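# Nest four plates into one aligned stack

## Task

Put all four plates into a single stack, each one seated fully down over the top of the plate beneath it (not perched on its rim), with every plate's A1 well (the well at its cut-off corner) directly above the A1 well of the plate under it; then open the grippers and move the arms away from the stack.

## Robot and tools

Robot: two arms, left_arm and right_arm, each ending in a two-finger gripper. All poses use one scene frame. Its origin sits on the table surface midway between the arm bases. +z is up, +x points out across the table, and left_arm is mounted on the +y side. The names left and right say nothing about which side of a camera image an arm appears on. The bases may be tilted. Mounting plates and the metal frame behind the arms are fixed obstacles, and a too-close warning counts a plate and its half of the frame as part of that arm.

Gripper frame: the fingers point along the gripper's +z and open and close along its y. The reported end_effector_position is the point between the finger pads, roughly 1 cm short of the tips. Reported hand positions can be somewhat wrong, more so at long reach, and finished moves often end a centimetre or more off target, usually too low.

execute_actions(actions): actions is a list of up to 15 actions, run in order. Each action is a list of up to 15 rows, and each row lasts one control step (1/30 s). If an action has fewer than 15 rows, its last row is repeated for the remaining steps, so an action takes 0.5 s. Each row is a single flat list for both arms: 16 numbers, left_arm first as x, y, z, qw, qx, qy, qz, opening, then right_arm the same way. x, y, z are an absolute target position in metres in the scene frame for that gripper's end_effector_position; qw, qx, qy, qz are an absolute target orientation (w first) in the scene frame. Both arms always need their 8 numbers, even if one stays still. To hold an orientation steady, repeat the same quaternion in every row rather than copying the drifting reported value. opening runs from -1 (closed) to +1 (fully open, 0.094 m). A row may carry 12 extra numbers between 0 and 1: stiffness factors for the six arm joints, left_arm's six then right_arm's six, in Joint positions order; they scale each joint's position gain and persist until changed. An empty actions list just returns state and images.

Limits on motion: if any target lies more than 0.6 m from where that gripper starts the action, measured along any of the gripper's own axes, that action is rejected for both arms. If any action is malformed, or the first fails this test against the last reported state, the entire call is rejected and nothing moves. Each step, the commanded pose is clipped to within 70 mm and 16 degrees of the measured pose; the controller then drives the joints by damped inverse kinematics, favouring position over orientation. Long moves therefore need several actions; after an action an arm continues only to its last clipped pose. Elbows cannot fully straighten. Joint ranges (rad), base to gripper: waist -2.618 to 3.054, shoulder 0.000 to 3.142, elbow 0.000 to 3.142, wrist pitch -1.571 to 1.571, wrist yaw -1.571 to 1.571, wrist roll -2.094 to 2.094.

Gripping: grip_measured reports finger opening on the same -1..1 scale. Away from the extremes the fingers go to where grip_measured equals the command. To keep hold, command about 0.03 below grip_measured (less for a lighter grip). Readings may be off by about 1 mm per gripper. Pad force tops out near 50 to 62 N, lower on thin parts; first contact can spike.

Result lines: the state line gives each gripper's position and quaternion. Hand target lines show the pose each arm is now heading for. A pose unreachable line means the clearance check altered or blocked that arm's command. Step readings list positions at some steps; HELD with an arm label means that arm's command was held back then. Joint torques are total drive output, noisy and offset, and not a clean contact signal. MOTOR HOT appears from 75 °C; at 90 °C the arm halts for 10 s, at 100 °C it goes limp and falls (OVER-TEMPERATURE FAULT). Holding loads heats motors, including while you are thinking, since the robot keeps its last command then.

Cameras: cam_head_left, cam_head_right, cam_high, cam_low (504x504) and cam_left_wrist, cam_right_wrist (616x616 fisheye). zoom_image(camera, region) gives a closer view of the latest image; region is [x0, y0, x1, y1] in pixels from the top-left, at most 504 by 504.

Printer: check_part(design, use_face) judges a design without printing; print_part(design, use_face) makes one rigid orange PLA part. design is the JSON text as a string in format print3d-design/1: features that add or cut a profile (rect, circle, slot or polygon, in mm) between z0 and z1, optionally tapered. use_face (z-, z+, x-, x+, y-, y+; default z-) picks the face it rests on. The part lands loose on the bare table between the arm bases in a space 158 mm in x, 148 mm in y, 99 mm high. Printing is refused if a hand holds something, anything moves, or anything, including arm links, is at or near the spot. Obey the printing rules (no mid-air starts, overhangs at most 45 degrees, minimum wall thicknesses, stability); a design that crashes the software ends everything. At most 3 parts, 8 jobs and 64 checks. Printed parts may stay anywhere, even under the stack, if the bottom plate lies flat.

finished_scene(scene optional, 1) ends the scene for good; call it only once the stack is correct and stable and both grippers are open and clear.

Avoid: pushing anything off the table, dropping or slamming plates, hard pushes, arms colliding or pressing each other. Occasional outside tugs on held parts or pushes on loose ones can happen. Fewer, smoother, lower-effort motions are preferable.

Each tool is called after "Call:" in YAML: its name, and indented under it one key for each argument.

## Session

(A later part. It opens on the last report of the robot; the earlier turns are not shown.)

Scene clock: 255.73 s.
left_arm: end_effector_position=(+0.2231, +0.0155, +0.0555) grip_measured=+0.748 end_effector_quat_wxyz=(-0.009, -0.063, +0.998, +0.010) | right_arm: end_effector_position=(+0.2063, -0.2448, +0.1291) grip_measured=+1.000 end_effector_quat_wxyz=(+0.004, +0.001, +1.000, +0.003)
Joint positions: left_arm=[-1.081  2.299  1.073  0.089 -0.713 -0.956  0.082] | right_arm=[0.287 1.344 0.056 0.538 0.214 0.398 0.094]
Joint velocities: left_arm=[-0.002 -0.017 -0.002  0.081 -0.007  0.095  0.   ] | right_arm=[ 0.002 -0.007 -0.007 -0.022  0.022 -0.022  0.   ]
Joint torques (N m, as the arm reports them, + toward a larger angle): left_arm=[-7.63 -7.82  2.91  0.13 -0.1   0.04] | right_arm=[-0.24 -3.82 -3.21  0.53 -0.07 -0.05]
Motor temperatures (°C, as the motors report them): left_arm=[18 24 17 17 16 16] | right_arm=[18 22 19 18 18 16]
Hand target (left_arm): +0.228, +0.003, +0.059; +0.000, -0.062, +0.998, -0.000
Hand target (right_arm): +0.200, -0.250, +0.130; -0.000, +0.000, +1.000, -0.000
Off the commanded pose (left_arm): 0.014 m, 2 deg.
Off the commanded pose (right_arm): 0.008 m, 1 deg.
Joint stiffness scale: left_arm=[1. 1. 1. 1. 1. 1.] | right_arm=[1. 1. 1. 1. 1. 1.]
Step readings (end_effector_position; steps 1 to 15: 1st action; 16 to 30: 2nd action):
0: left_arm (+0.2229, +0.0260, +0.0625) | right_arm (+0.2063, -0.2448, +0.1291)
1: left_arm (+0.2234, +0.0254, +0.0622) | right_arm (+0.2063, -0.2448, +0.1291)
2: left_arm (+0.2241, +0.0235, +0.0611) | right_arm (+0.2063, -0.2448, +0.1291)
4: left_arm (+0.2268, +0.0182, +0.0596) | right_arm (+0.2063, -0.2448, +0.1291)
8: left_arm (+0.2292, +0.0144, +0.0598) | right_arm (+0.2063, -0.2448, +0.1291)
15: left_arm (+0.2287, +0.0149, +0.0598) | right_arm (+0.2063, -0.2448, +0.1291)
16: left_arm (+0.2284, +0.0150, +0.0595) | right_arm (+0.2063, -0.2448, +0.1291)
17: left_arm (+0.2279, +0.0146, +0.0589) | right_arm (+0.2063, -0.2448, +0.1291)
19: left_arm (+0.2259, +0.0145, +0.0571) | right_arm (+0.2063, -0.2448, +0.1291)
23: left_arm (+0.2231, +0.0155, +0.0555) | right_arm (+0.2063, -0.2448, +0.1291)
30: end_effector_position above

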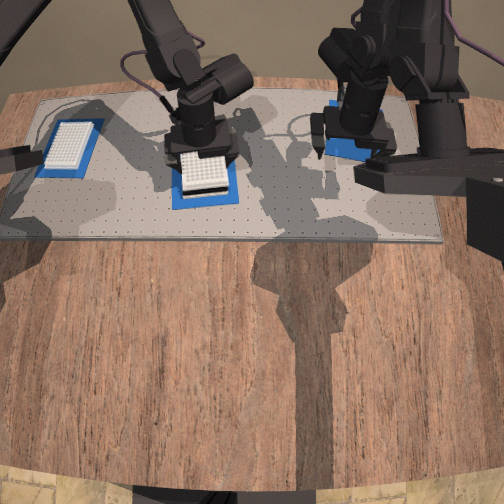

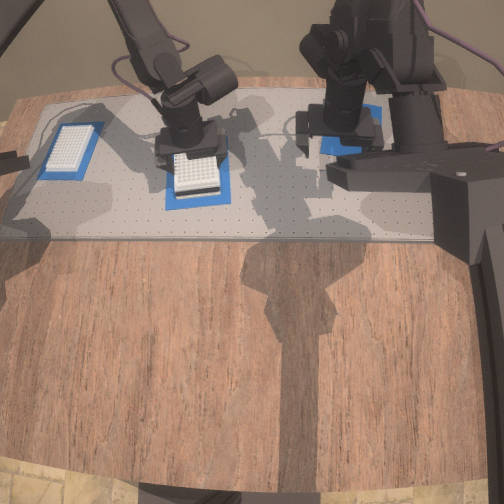

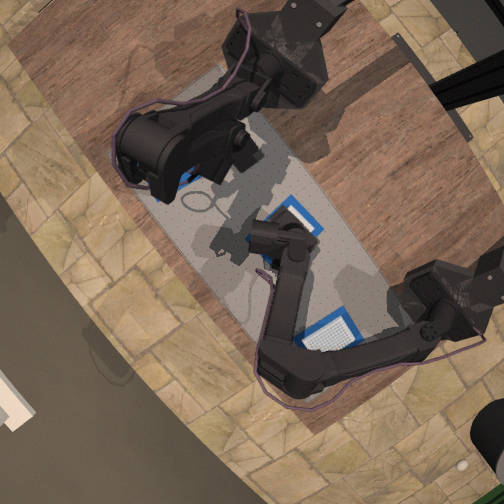

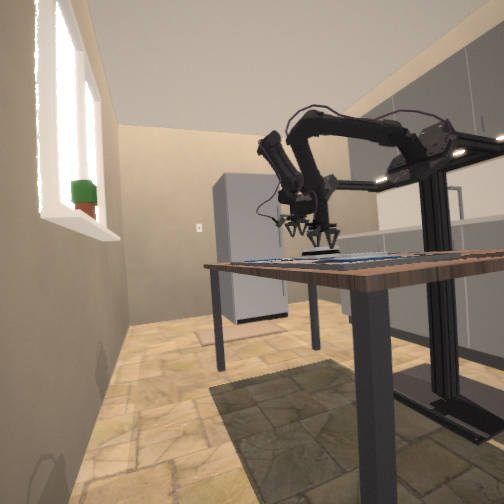

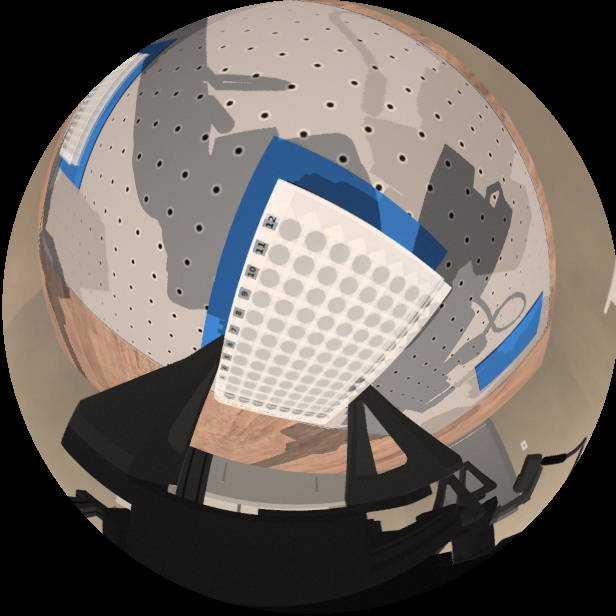

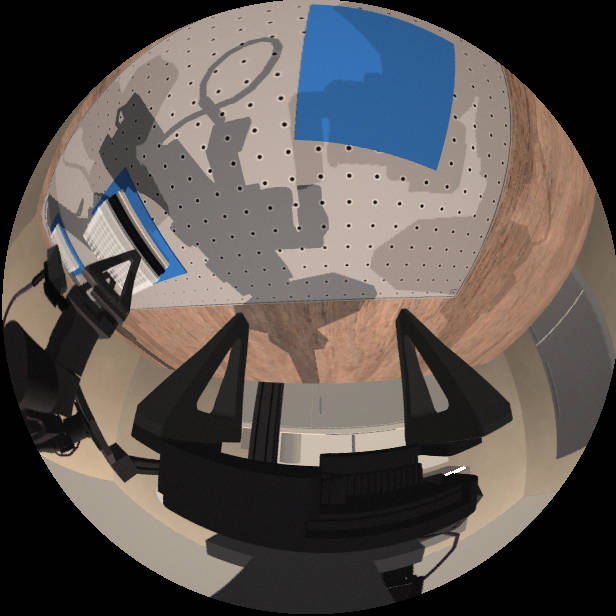

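Very close. Push down.

Call:
execute_actions:
  actions:
    - [[0.228,0.003,0.055,0,-0.062,0.998,0,0.72,0.2,-0.25,0.13,0,0,1,0,1]]
    - [[0.228,0.003,0.051,0,-0.062,0.998,0,0.72,0.2,-0.25,0.13,0,0,1,0,1]]

Call:
zoom_image:
  camera: "cam_head_left"
  region: [165,150,245,210]

Call:
zoom_image:
  camera: "cam_right_wrist"
  region: [60,150,220,310]

Call:
zoom_image:
  camera: "cam_low"
  region: [295,235,365,268]

Scene clock: 260.90 s.
left_arm: end_effector_position=(+0.2231, +0.0139, +0.0529) grip_measured=+0.748 end_effector_quat_wxyz=(-0.006, -0.059, +0.998, +0.010) | right_arm: end_effector_position=(+0.2063, -0.2448, +0.1291) grip_measured=+1.000 end_effector_quat_wxyz=(+0.004, +0.001, +1.000, +0.003)
Joint positions: left_arm=[-1.081  2.312  1.082  0.099 -0.718 -0.945  0.082] | right_arm=[0.287 1.344 0.056 0.538 0.214 0.398 0.094]
Joint velocities: left_arm=[-0.012  0.007 -0.007 -0.007  0.007 -0.051 -0.001] | right_arm=[ 0.007  0.002 -0.007  0.007  0.022  0.007  0.   ]
Joint torques (N m, as the arm reports them, + toward a larger angle): left_arm=[-6.69 -7.07  3.15  0.25  0.03  0.1 ] | right_arm=[-0.23 -3.87 -3.24  0.53 -0.06 -0.06]
Motor temperatures (°C, as the motors report them): left_arm=[19 24 17 17 16 16] | right_arm=[18 21 19 18 18 16]
Hand target (left_arm): +0.228, +0.003, +0.051; +0.000, -0.062, +0.998, -0.000
Hand target (right_arm): +0.200, -0.250, +0.130; -0.000, +0.000, +1.000, -0.000
Off the commanded pose (left_arm): 0.012 m, 1 deg.
Off the commanded pose (right_arm): 0.008 m, 1 deg.
Joint stiffness scale: left_arm=[1. 1. 1. 1. 1. 1.] | right_arm=[1. 1. 1. 1. 1. 1.]
Step readings (end_effector_position; steps 1 to 15: 1st action; 16 to 30: 2nd action):
0: left_arm (+0.2231, +0.0155, +0.0555) | right_arm (+0.2063, -0.2448, +0.1291)
1: left_arm (+0.2231, +0.0155, +0.0555) | right_arm (+0.2063, -0.2448, +0.1291)
2: left_arm (+0.2228, +0.0154, +0.0552) | right_arm (+0.2063, -0.2448, +0.1291)
4: left_arm (+0.2224, +0.0154, +0.0547) | right_arm (+0.2063, -0.2448, +0.1291)
8: left_arm (+0.2224, +0.0153, +0.0544) | right_arm (+0.2063, -0.2448, +0.1291)
15: left_arm (+0.2224, +0.0153, +0.0544) | right_arm (+0.2063, -0.2448, +0.1291)
16: left_arm (+0.2225, +0.0151, +0.0542) | right_arm (+0.2063, -0.2448, +0.1291)
17: left_arm (+0.2227, +0.0144, +0.0537) | right_arm (+0.2063, -0.2448, +0.1291)
19: left_arm (+0.2231, +0.0138, +0.0529) | right_arm (+0.2063, -0.2448, +0.1291)
23: left_arm (+0.2231, +0.0139, +0.0529) | right_arm (+0.2063, -0.2448, +0.1291)
30: end_effector_position above

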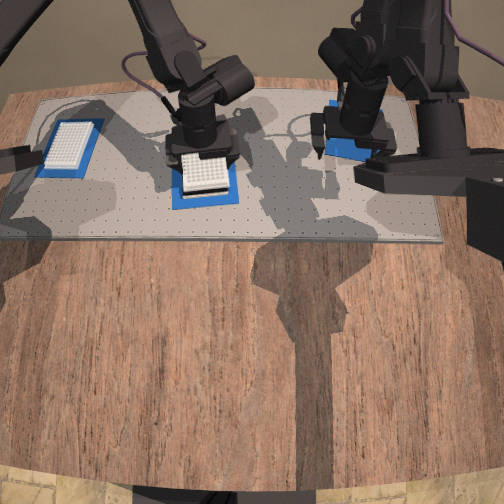

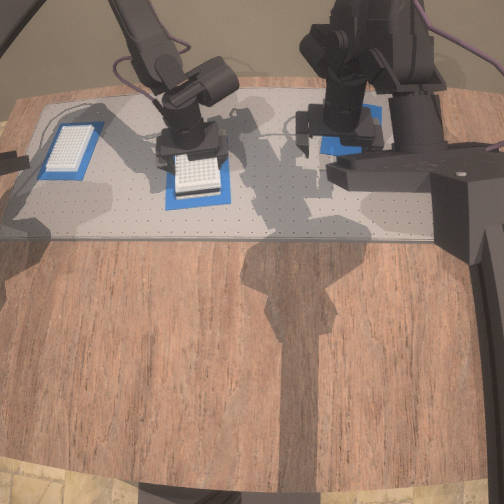

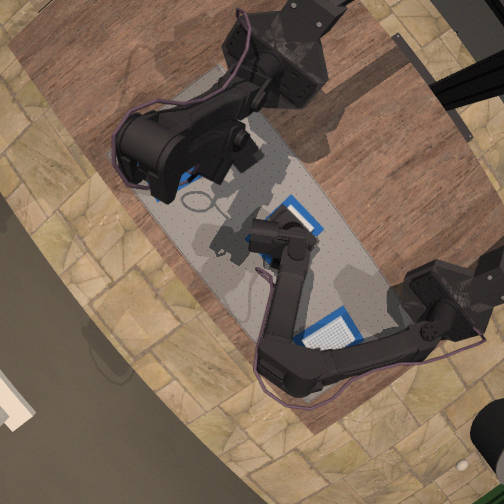

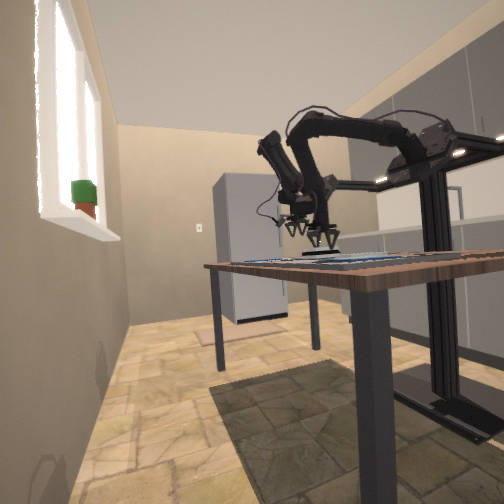

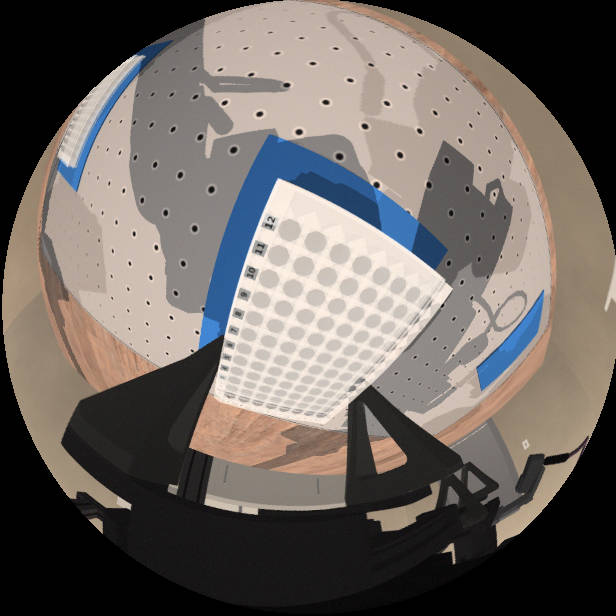

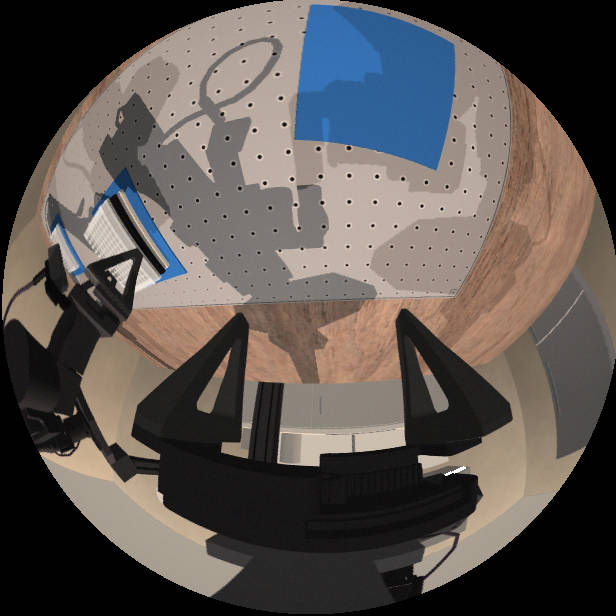

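Region (165, 150, 245, 210) of cam_head_left's 504x504 image, scaled by 6.300, with more detail than that image has; it fills the top 378 rows of this view, and the rest is white.

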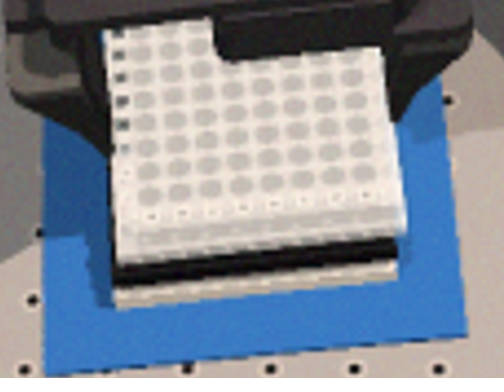

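Region (60, 150, 220, 310) of cam_right_wrist's 616x616 image, scaled by 3.150, with more detail than that image has.

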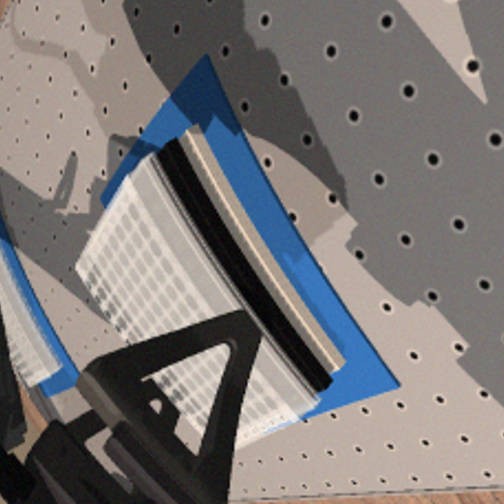

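Region (295, 235, 365, 268) of cam_low's 504x504 image, scaled by 7.200, with more detail than that image has; it fills the top 238 rows of this view, and the rest is white.

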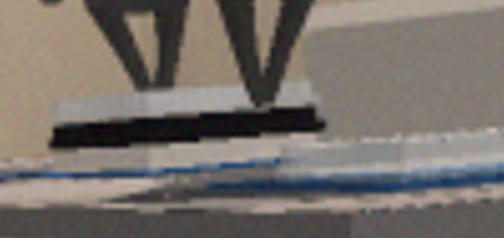

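Call:
execute_actions:
  actions:
    - [[0.228,0.009,0.053,0,-0.062,0.998,0,0.72,0.2,-0.25,0.13,0,0,1,0,1]]
    - [[0.228,0.013,0.052,0,-0.062,0.998,0,0.72,0.2,-0.25,0.13,0,0,1,0,1]]

Call:
zoom_image:
  camera: "cam_head_left"
  region: [165,150,245,210]

Call:
zoom_image:
  camera: "cam_right_wrist"
  region: [80,180,190,300]

Scene clock: 267.33 s.
left_arm: end_effector_position=(+0.2237, +0.0136, +0.0526) grip_measured=+0.748 end_effector_quat_wxyz=(-0.006, -0.056, +0.998, +0.009) | right_arm: end_effector_position=(+0.2063, -0.2448, +0.1291) grip_measured=+1.000 end_effector_quat_wxyz=(+0.004, +0.001, +1.000, +0.003)
Joint positions: left_arm=[-1.08   2.312  1.082  0.103 -0.717 -0.936  0.082] | right_arm=[0.287 1.344 0.056 0.538 0.214 0.398 0.094]
Joint velocities: left_arm=[ 0.002 -0.012 -0.002 -0.051 -0.081 -0.081  0.   ] | right_arm=[-0.022  0.007 -0.007 -0.037  0.007 -0.022  0.   ]
Joint torques (N m, as the arm reports them, + toward a larger angle): left_arm=[-5.89 -8.86 -0.19  0.51  0.08  0.15] | right_arm=[-0.27 -3.82 -3.19  0.53 -0.06 -0.05]
Motor temperatures (°C, as the motors report them): left_arm=[19 24 18 17 16 16] | right_arm=[18 21 19 18 18 16]
Hand target (left_arm): +0.228, +0.013, +0.052; -0.000, -0.062, +0.998, +0.001
Hand target (right_arm): +0.200, -0.250, +0.130; -0.000, +0.000, +1.000, -0.000
Off the commanded pose (left_arm): 0.004 m, 1 deg.
Off the commanded pose (right_arm): 0.008 m, 1 deg.
Joint stiffness scale: left_arm=[1. 1. 1. 1. 1. 1.] | right_arm=[1. 1. 1. 1. 1. 1.]
Step readings (end_effector_position; steps 1 to 15: 1st action; 16 to 30: 2nd action):
0: left_arm (+0.2231, +0.0139, +0.0529) | right_arm (+0.2063, -0.2448, +0.1291)
1: left_arm (+0.2232, +0.0138, +0.0529) | right_arm (+0.2063, -0.2448, +0.1291)
2: left_arm (+0.2232, +0.0137, +0.0529) | right_arm (+0.2063, -0.2448, +0.1291)
4: left_arm (+0.2233, +0.0137, +0.0529) | right_arm (+0.2063, -0.2448, +0.1291)
8: left_arm (+0.2233, +0.0137, +0.0529) | right_arm (+0.2063, -0.2448, +0.1291)
15: left_arm (+0.2233, +0.0136, +0.0529) | right_arm (+0.2063, -0.2448, +0.1291)
16: left_arm (+0.2236, +0.0136, +0.0528) | right_arm (+0.2063, -0.2448, +0.1291)
17: left_arm (+0.2237, +0.0136, +0.0526) | right_arm (+0.2063, -0.2448, +0.1291)
19: left_arm (+0.2237, +0.0136, +0.0526) | right_arm (+0.2063, -0.2448, +0.1291)
23: left_arm (+0.2237, +0.0136, +0.0526) | right_arm (+0.2063, -0.2448, +0.1291)
30: end_effector_position above

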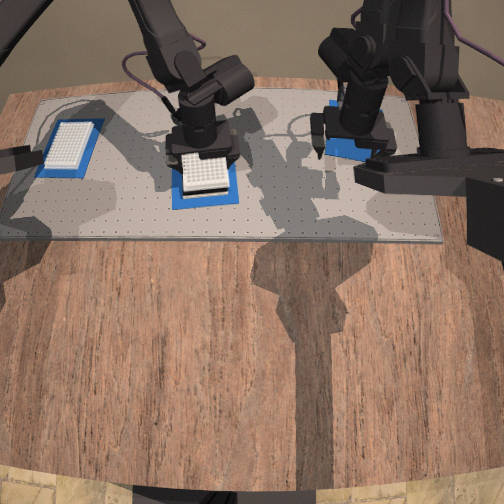

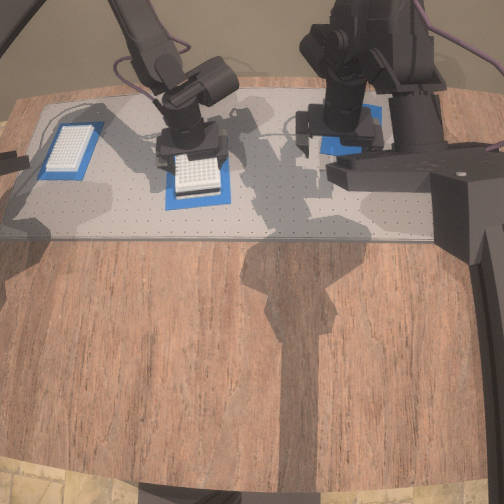

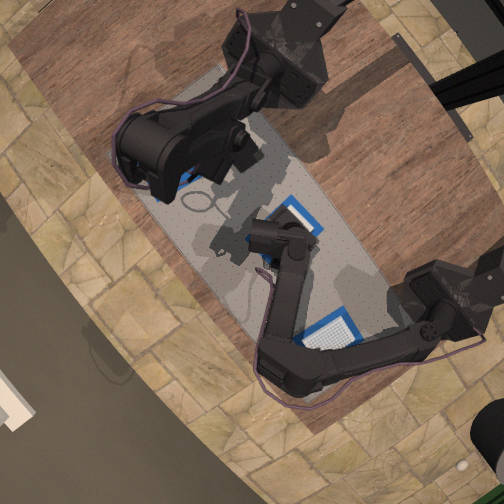

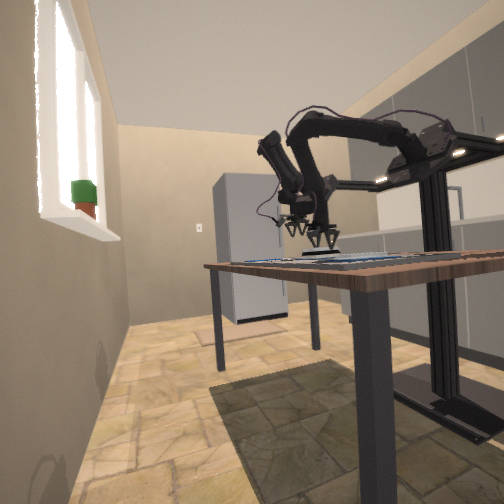

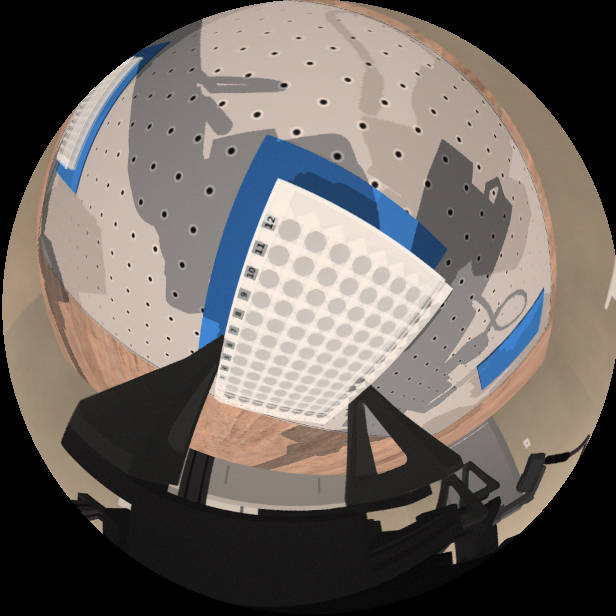

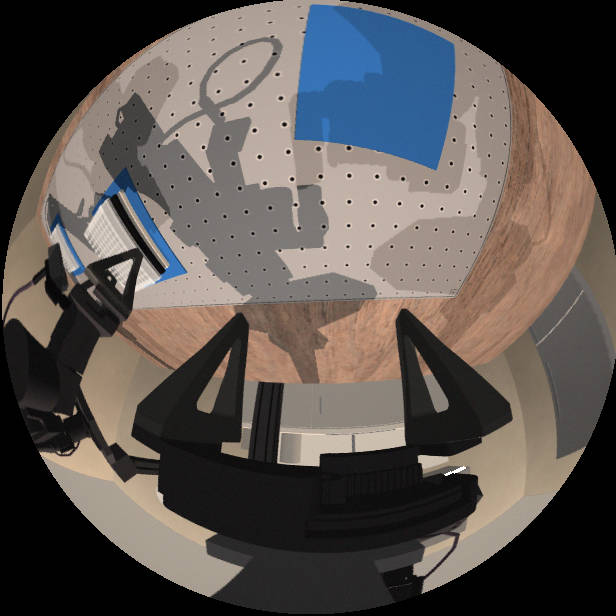

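Region (165, 150, 245, 210) of cam_head_left's 504x504 image, scaled by 6.300, with more detail than that image has; it fills the top 378 rows of this view, and the rest is white.

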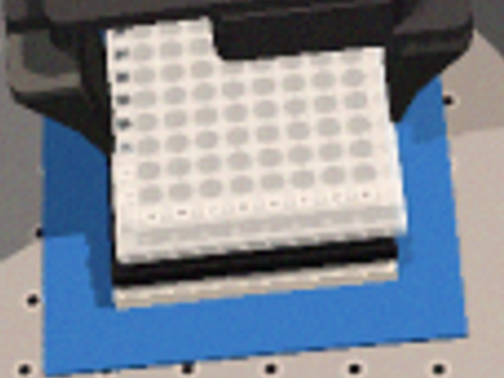

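Region (80, 180, 190, 300) of cam_right_wrist's 616x616 image, scaled by 4.200, with more detail than that image has; it fills the left 462 columns of this view, and the rest is white.

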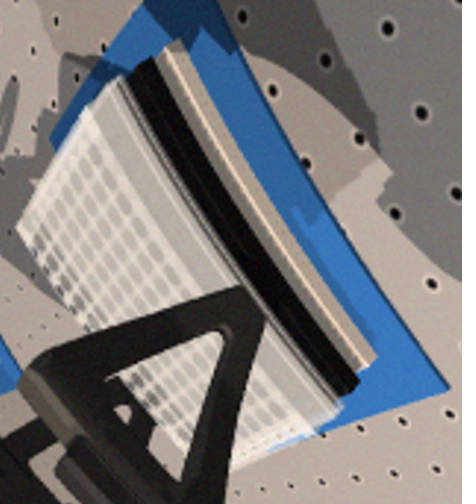

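Call:
execute_actions:
  actions:
    - [[0.228,0.017,0.054,0,-0.062,0.998,0,0.72,0.2,-0.2,0.09,0,0,1,0,1]]
    - [[0.228,0.020,0.053,0,-0.062,0.998,0,0.72,0.2,-0.2,0.07,0,0,1,0,1]]

Call:
zoom_image:
  camera: "cam_head_left"
  region: [165,150,245,210]

Call:
zoom_image:
  camera: "cam_right_wrist"
  region: [40,150,200,310]

Scene clock: 274.83 s.
left_arm: end_effector_position=(+0.2234, +0.0146, +0.0527) grip_measured=+0.748 end_effector_quat_wxyz=(-0.006, -0.057, +0.998, +0.000) | right_arm: end_effector_position=(+0.1922, -0.2037, +0.0746) grip_measured=+1.000 end_effector_quat_wxyz=(-0.011, -0.004, +1.000, -0.005)
Joint positions: left_arm=[-1.075  2.303  1.057  0.14  -0.704 -0.92   0.082] | right_arm=[0.451 1.861 0.246 0.798 0.332 0.519 0.094]
Joint velocities: left_arm=[-0.017 -0.012  0.002  0.007 -0.081  0.022  0.   ] | right_arm=[-0.002 -0.007  0.007  0.007 -0.007 -0.022  0.   ]
Joint torques (N m, as the arm reports them, + toward a larger angle): left_arm=[-5.59 -9.45 -0.86  0.39 -0.02  0.08] | right_arm=[ 1.03 -4.19 -1.02  0.43 -0.04 -0.02]
Motor temperatures (°C, as the motors report them): left_arm=[19 25 17 17 16 16] | right_arm=[18 21 19 18 18 16]
Hand target (left_arm): +0.228, +0.020, +0.053; -0.001, -0.062, +0.998, +0.000
Hand target (right_arm): +0.200, -0.200, +0.070; -0.000, -0.000, +1.000, -0.001
Off the commanded pose (left_arm): 0.007 m, 1 deg.
Off the commanded pose (right_arm): 0.010 m, 1 deg.
Joint stiffness scale: left_arm=[1. 1. 1. 1. 1. 1.] | right_arm=[1. 1. 1. 1. 1. 1.]
Step readings (end_effector_position; steps 1 to 15: 1st action; 16 to 30: 2nd action):
0: left_arm (+0.2237, +0.0136, +0.0526) | right_arm (+0.2063, -0.2448, +0.1291)
1: left_arm (+0.2236, +0.0139, +0.0528) | right_arm (+0.2048, -0.2417, +0.1272)
2: left_arm (+0.2235, +0.0141, +0.0529) | right_arm (+0.1984, -0.2300, +0.1223)
4: left_arm (+0.2234, +0.0142, +0.0527) | right_arm (+0.1888, -0.2097, +0.1103)
8: left_arm (+0.2236, +0.0142, +0.0527) | right_arm (+0.1842, -0.2051, +0.0951)
15: left_arm (+0.2235, +0.0142, +0.0527) | right_arm (+0.1912, -0.2071, +0.0923)
16: left_arm (+0.2234, +0.0144, +0.0526) | right_arm (+0.1919, -0.2066, +0.0904)
17: left_arm (+0.2234, +0.0145, +0.0527) | right_arm (+0.1915, -0.2061, +0.0859)
19: left_arm (+0.2236, +0.0146, +0.0527) | right_arm (+0.1883, -0.2065, +0.0781)
23: left_arm (+0.2235, +0.0145, +0.0527) | right_arm (+0.1864, -0.2071, +0.0748)
30: end_effector_position above

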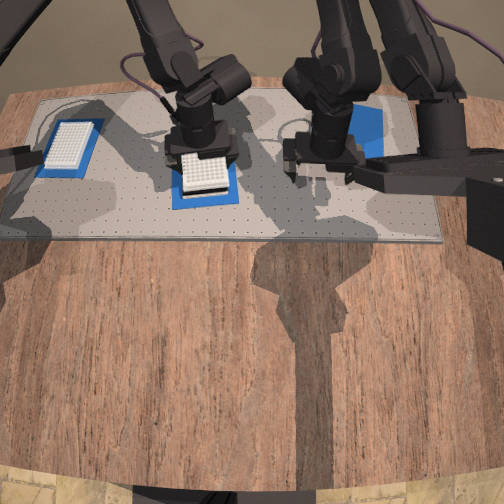

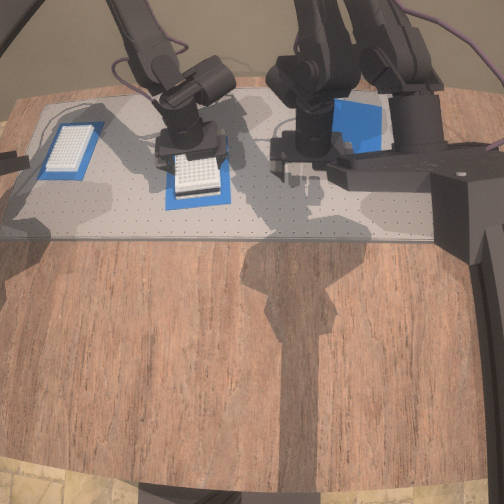

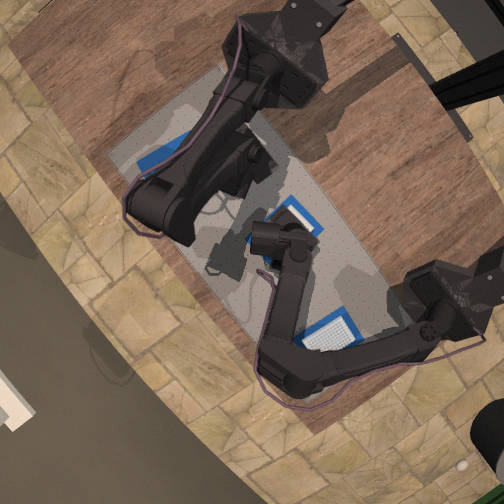

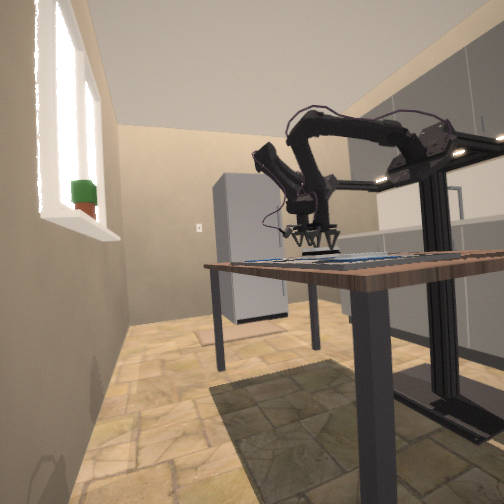

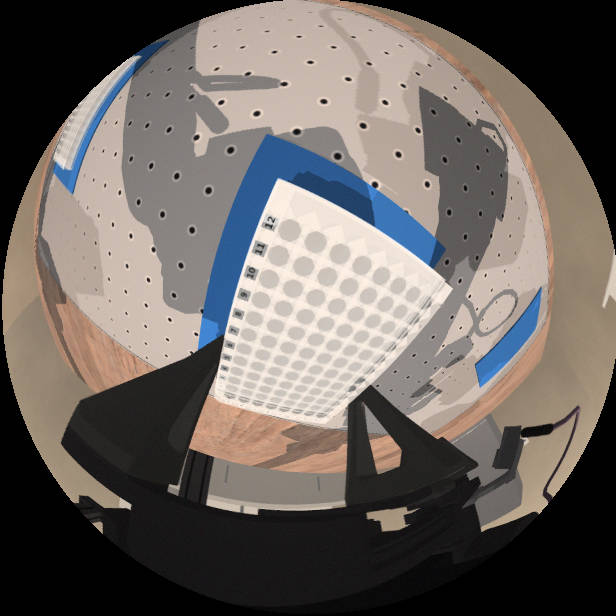

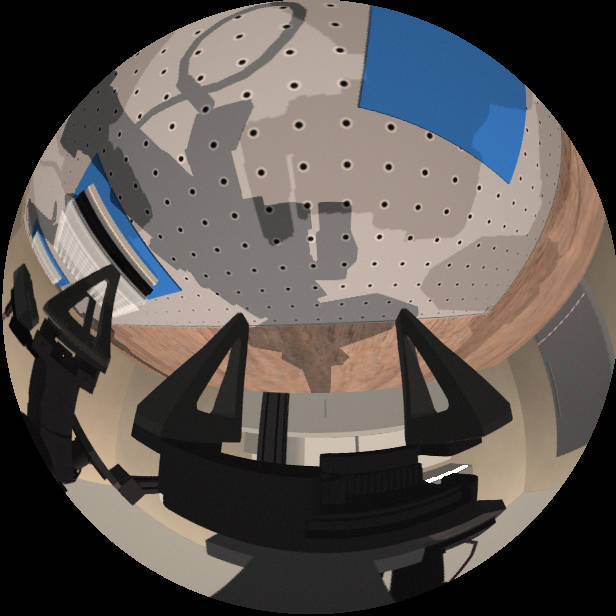

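Region (165, 150, 245, 210) of cam_head_left's 504x504 image, scaled by 6.300, with more detail than that image has; it fills the top 378 rows of this view, and the rest is white.

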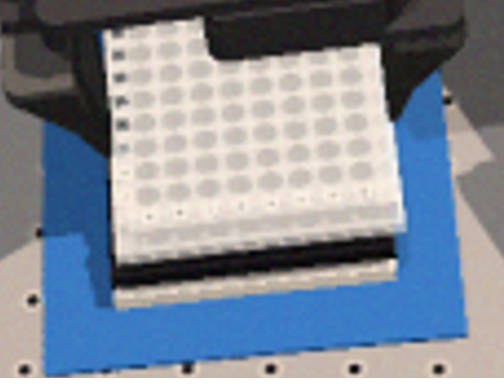

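Region (40, 150, 200, 310) of cam_right_wrist's 616x616 image, scaled by 3.150, with more detail than that image has.

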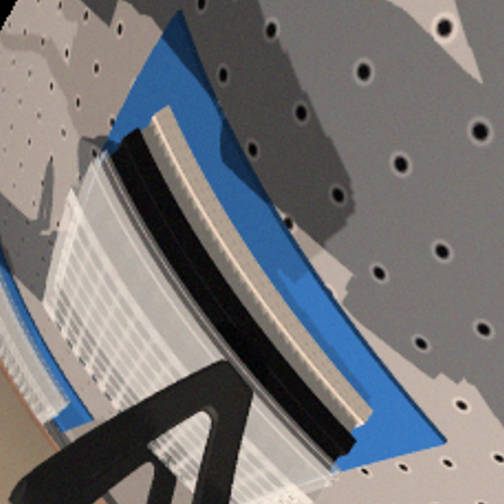

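Call:
execute_actions:
  actions:
    - [[0.228,0.015,0.053,0,-0.06,0.998,0,1,0.2,-0.2,0.07,0,0,1,0,1]]
    - [[0.228,0.008,0.042,0,-0.06,0.998,0,1,0.2,-0.2,0.07,0,0,1,0,1]]
    - [[0.228,0.006,0.033,0,-0.06,0.998,0,1,0.2,-0.2,0.07,0,0,1,0,1]]
    - [[0.228,0.004,0.026,0,-0.06,0.998,0,1,0.2,-0.2,0.07,0,0,1,0,1]]

Call:
zoom_image:
  camera: "cam_head_left"
  region: [165,150,245,210]

Scene clock: 283.50 s.
left_arm: end_effector_position=(+0.2216, +0.0140, +0.0262) grip_measured=+1.000 end_effector_quat_wxyz=(-0.008, -0.056, +0.998, +0.009) | right_arm: end_effector_position=(+0.1937, -0.2028, +0.0745) grip_measured=+1.000 end_effector_quat_wxyz=(-0.008, -0.003, +1.000, -0.003)
Joint positions: left_arm=[-1.035  2.39   1.123  0.169 -0.694 -0.885  0.094] | right_arm=[0.451 1.861 0.246 0.805 0.332 0.518 0.094]
Joint velocities: left_arm=[ 0.002  0.007 -0.002  0.022 -0.007  0.022  0.   ] | right_arm=[ 0.012 -0.012  0.012 -0.037  0.022  0.037  0.   ]
Joint torques (N m, as the arm reports them, + toward a larger angle): left_arm=[-6.9  -7.75  2.58  0.23 -0.01  0.05] | right_arm=[ 0.97 -4.32 -1.03  0.48 -0.05 -0.04]
Motor temperatures (°C, as the motors report them): left_arm=[20 26 17 17 16 16] | right_arm=[18 21 19 18 18 16]
Hand target (left_arm): +0.228, +0.004, +0.026; -0.000, -0.060, +0.998, -0.000
Hand target (right_arm): +0.200, -0.200, +0.070; +0.000, -0.000, +1.000, -0.000
Off the commanded pose (left_arm): 0.012 m, 2 deg.
Off the commanded pose (right_arm): 0.008 m, 1 deg.
Joint stiffness scale: left_arm=[1. 1. 1. 1. 1. 1.] | right_arm=[1. 1. 1. 1. 1. 1.]
Step readings (end_effector_position; steps 1 to 15: 1st action; 16 to 30: 2nd action; 31 to 45: 3rd action; 46 to 60: 4th action):
0: left_arm (+0.2234, +0.0146, +0.0527) | right_arm (+0.1937, -0.2028, +0.0745)
1: left_arm (+0.2233, +0.0145, +0.0527) | right_arm (+0.1937, -0.2028, +0.0745)
2: left_arm (+0.2237, +0.0148, +0.0525) | right_arm (+0.1937, -0.2028, +0.0745)
4: left_arm (+0.2244, +0.0160, +0.0516) | right_arm (+0.1937, -0.2028, +0.0745)
8: left_arm (+0.2253, +0.0177, +0.0503) | right_arm (+0.1937, -0.2028, +0.0745)
15: left_arm (+0.2253, +0.0177, +0.0503) | right_arm (+0.1937, -0.2028, +0.0745)
16: left_arm (+0.2253, +0.0174, +0.0497) | right_arm (+0.1937, -0.2028, +0.0745)
17: left_arm (+0.2253, +0.0163, +0.0481) | right_arm (+0.1937, -0.2028, +0.0745)
19: left_arm (+0.2243, +0.0156, +0.0448) | right_arm (+0.1937, -0.2028, +0.0745)
23: left_arm (+0.2212, +0.0177, +0.0418) | right_arm (+0.1937, -0.2028, +0.0745)
30: left_arm (+0.2211, +0.0177, +0.0417) | right_arm (+0.1937, -0.2028, +0.0745)
31: left_arm (+0.2214, +0.0175, +0.0410) | right_arm (+0.1937, -0.2028, +0.0745)
32: left_arm (+0.2218, +0.0162, +0.0394) | right_arm (+0.1937, -0.2028, +0.0745)
34: left_arm (+0.2222, +0.0149, +0.0358) | right_arm (+0.1937, -0.2028, +0.0745)
38: left_arm (+0.2214, +0.0168, +0.0328) | right_arm (+0.1937, -0.2028, +0.0745)
45: left_arm (+0.2215, +0.0167, +0.0327) | right_arm (+0.1937, -0.2028, +0.0745)
46: left_arm (+0.2216, +0.0163, +0.0322) | right_arm (+0.1937, -0.2028, +0.0745)
47: left_arm (+0.2220, +0.0151, +0.0309) | right_arm (+0.1937, -0.2028, +0.0745)
49: left_arm (+0.2223, +0.0134, +0.0282) | right_arm (+0.1937, -0.2028, +0.0745)
53: left_arm (+0.2215, +0.0142, +0.0262) | right_arm (+0.1937, -0.2028, +0.0745)
60: end_effector_position above

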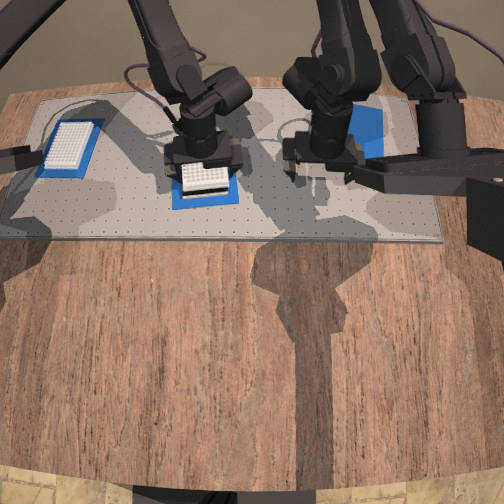

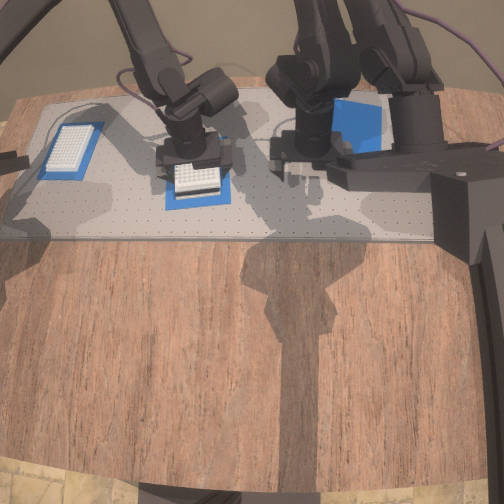

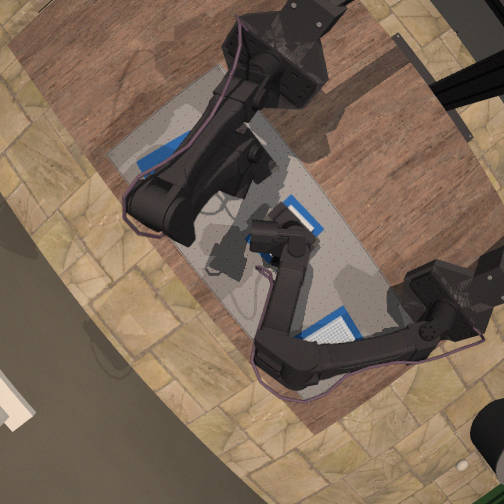

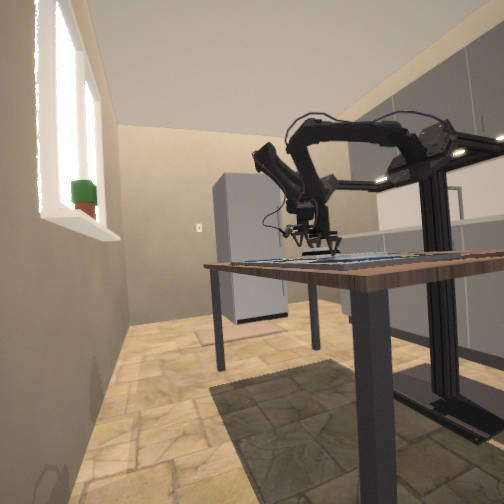

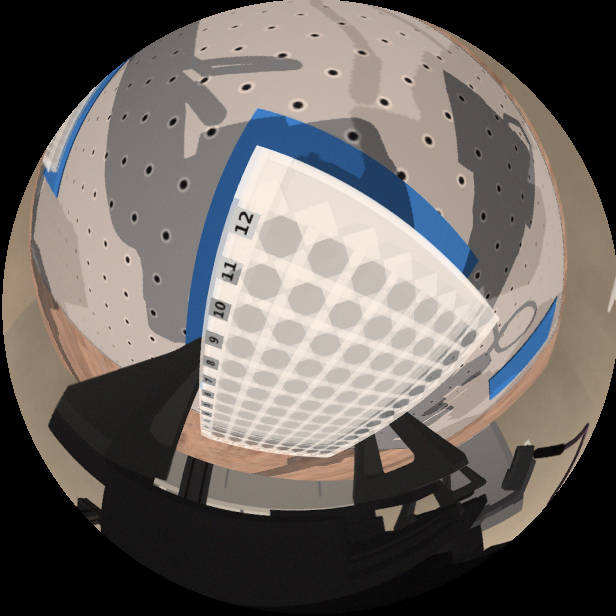

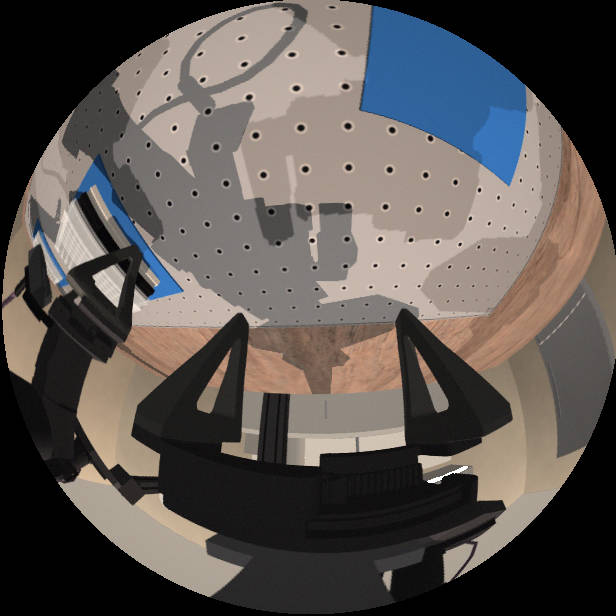

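Region (165, 150, 245, 210) of cam_head_left's 504x504 image, scaled by 6.300, with more detail than that image has; it fills the top 378 rows of this view, and the rest is white.

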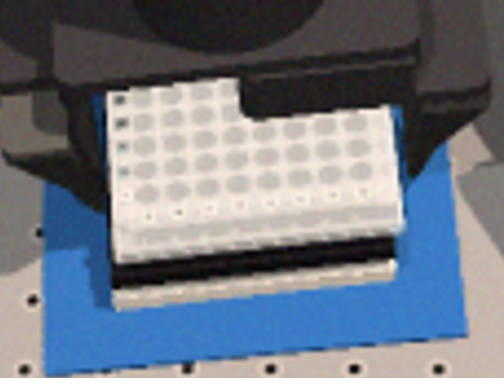

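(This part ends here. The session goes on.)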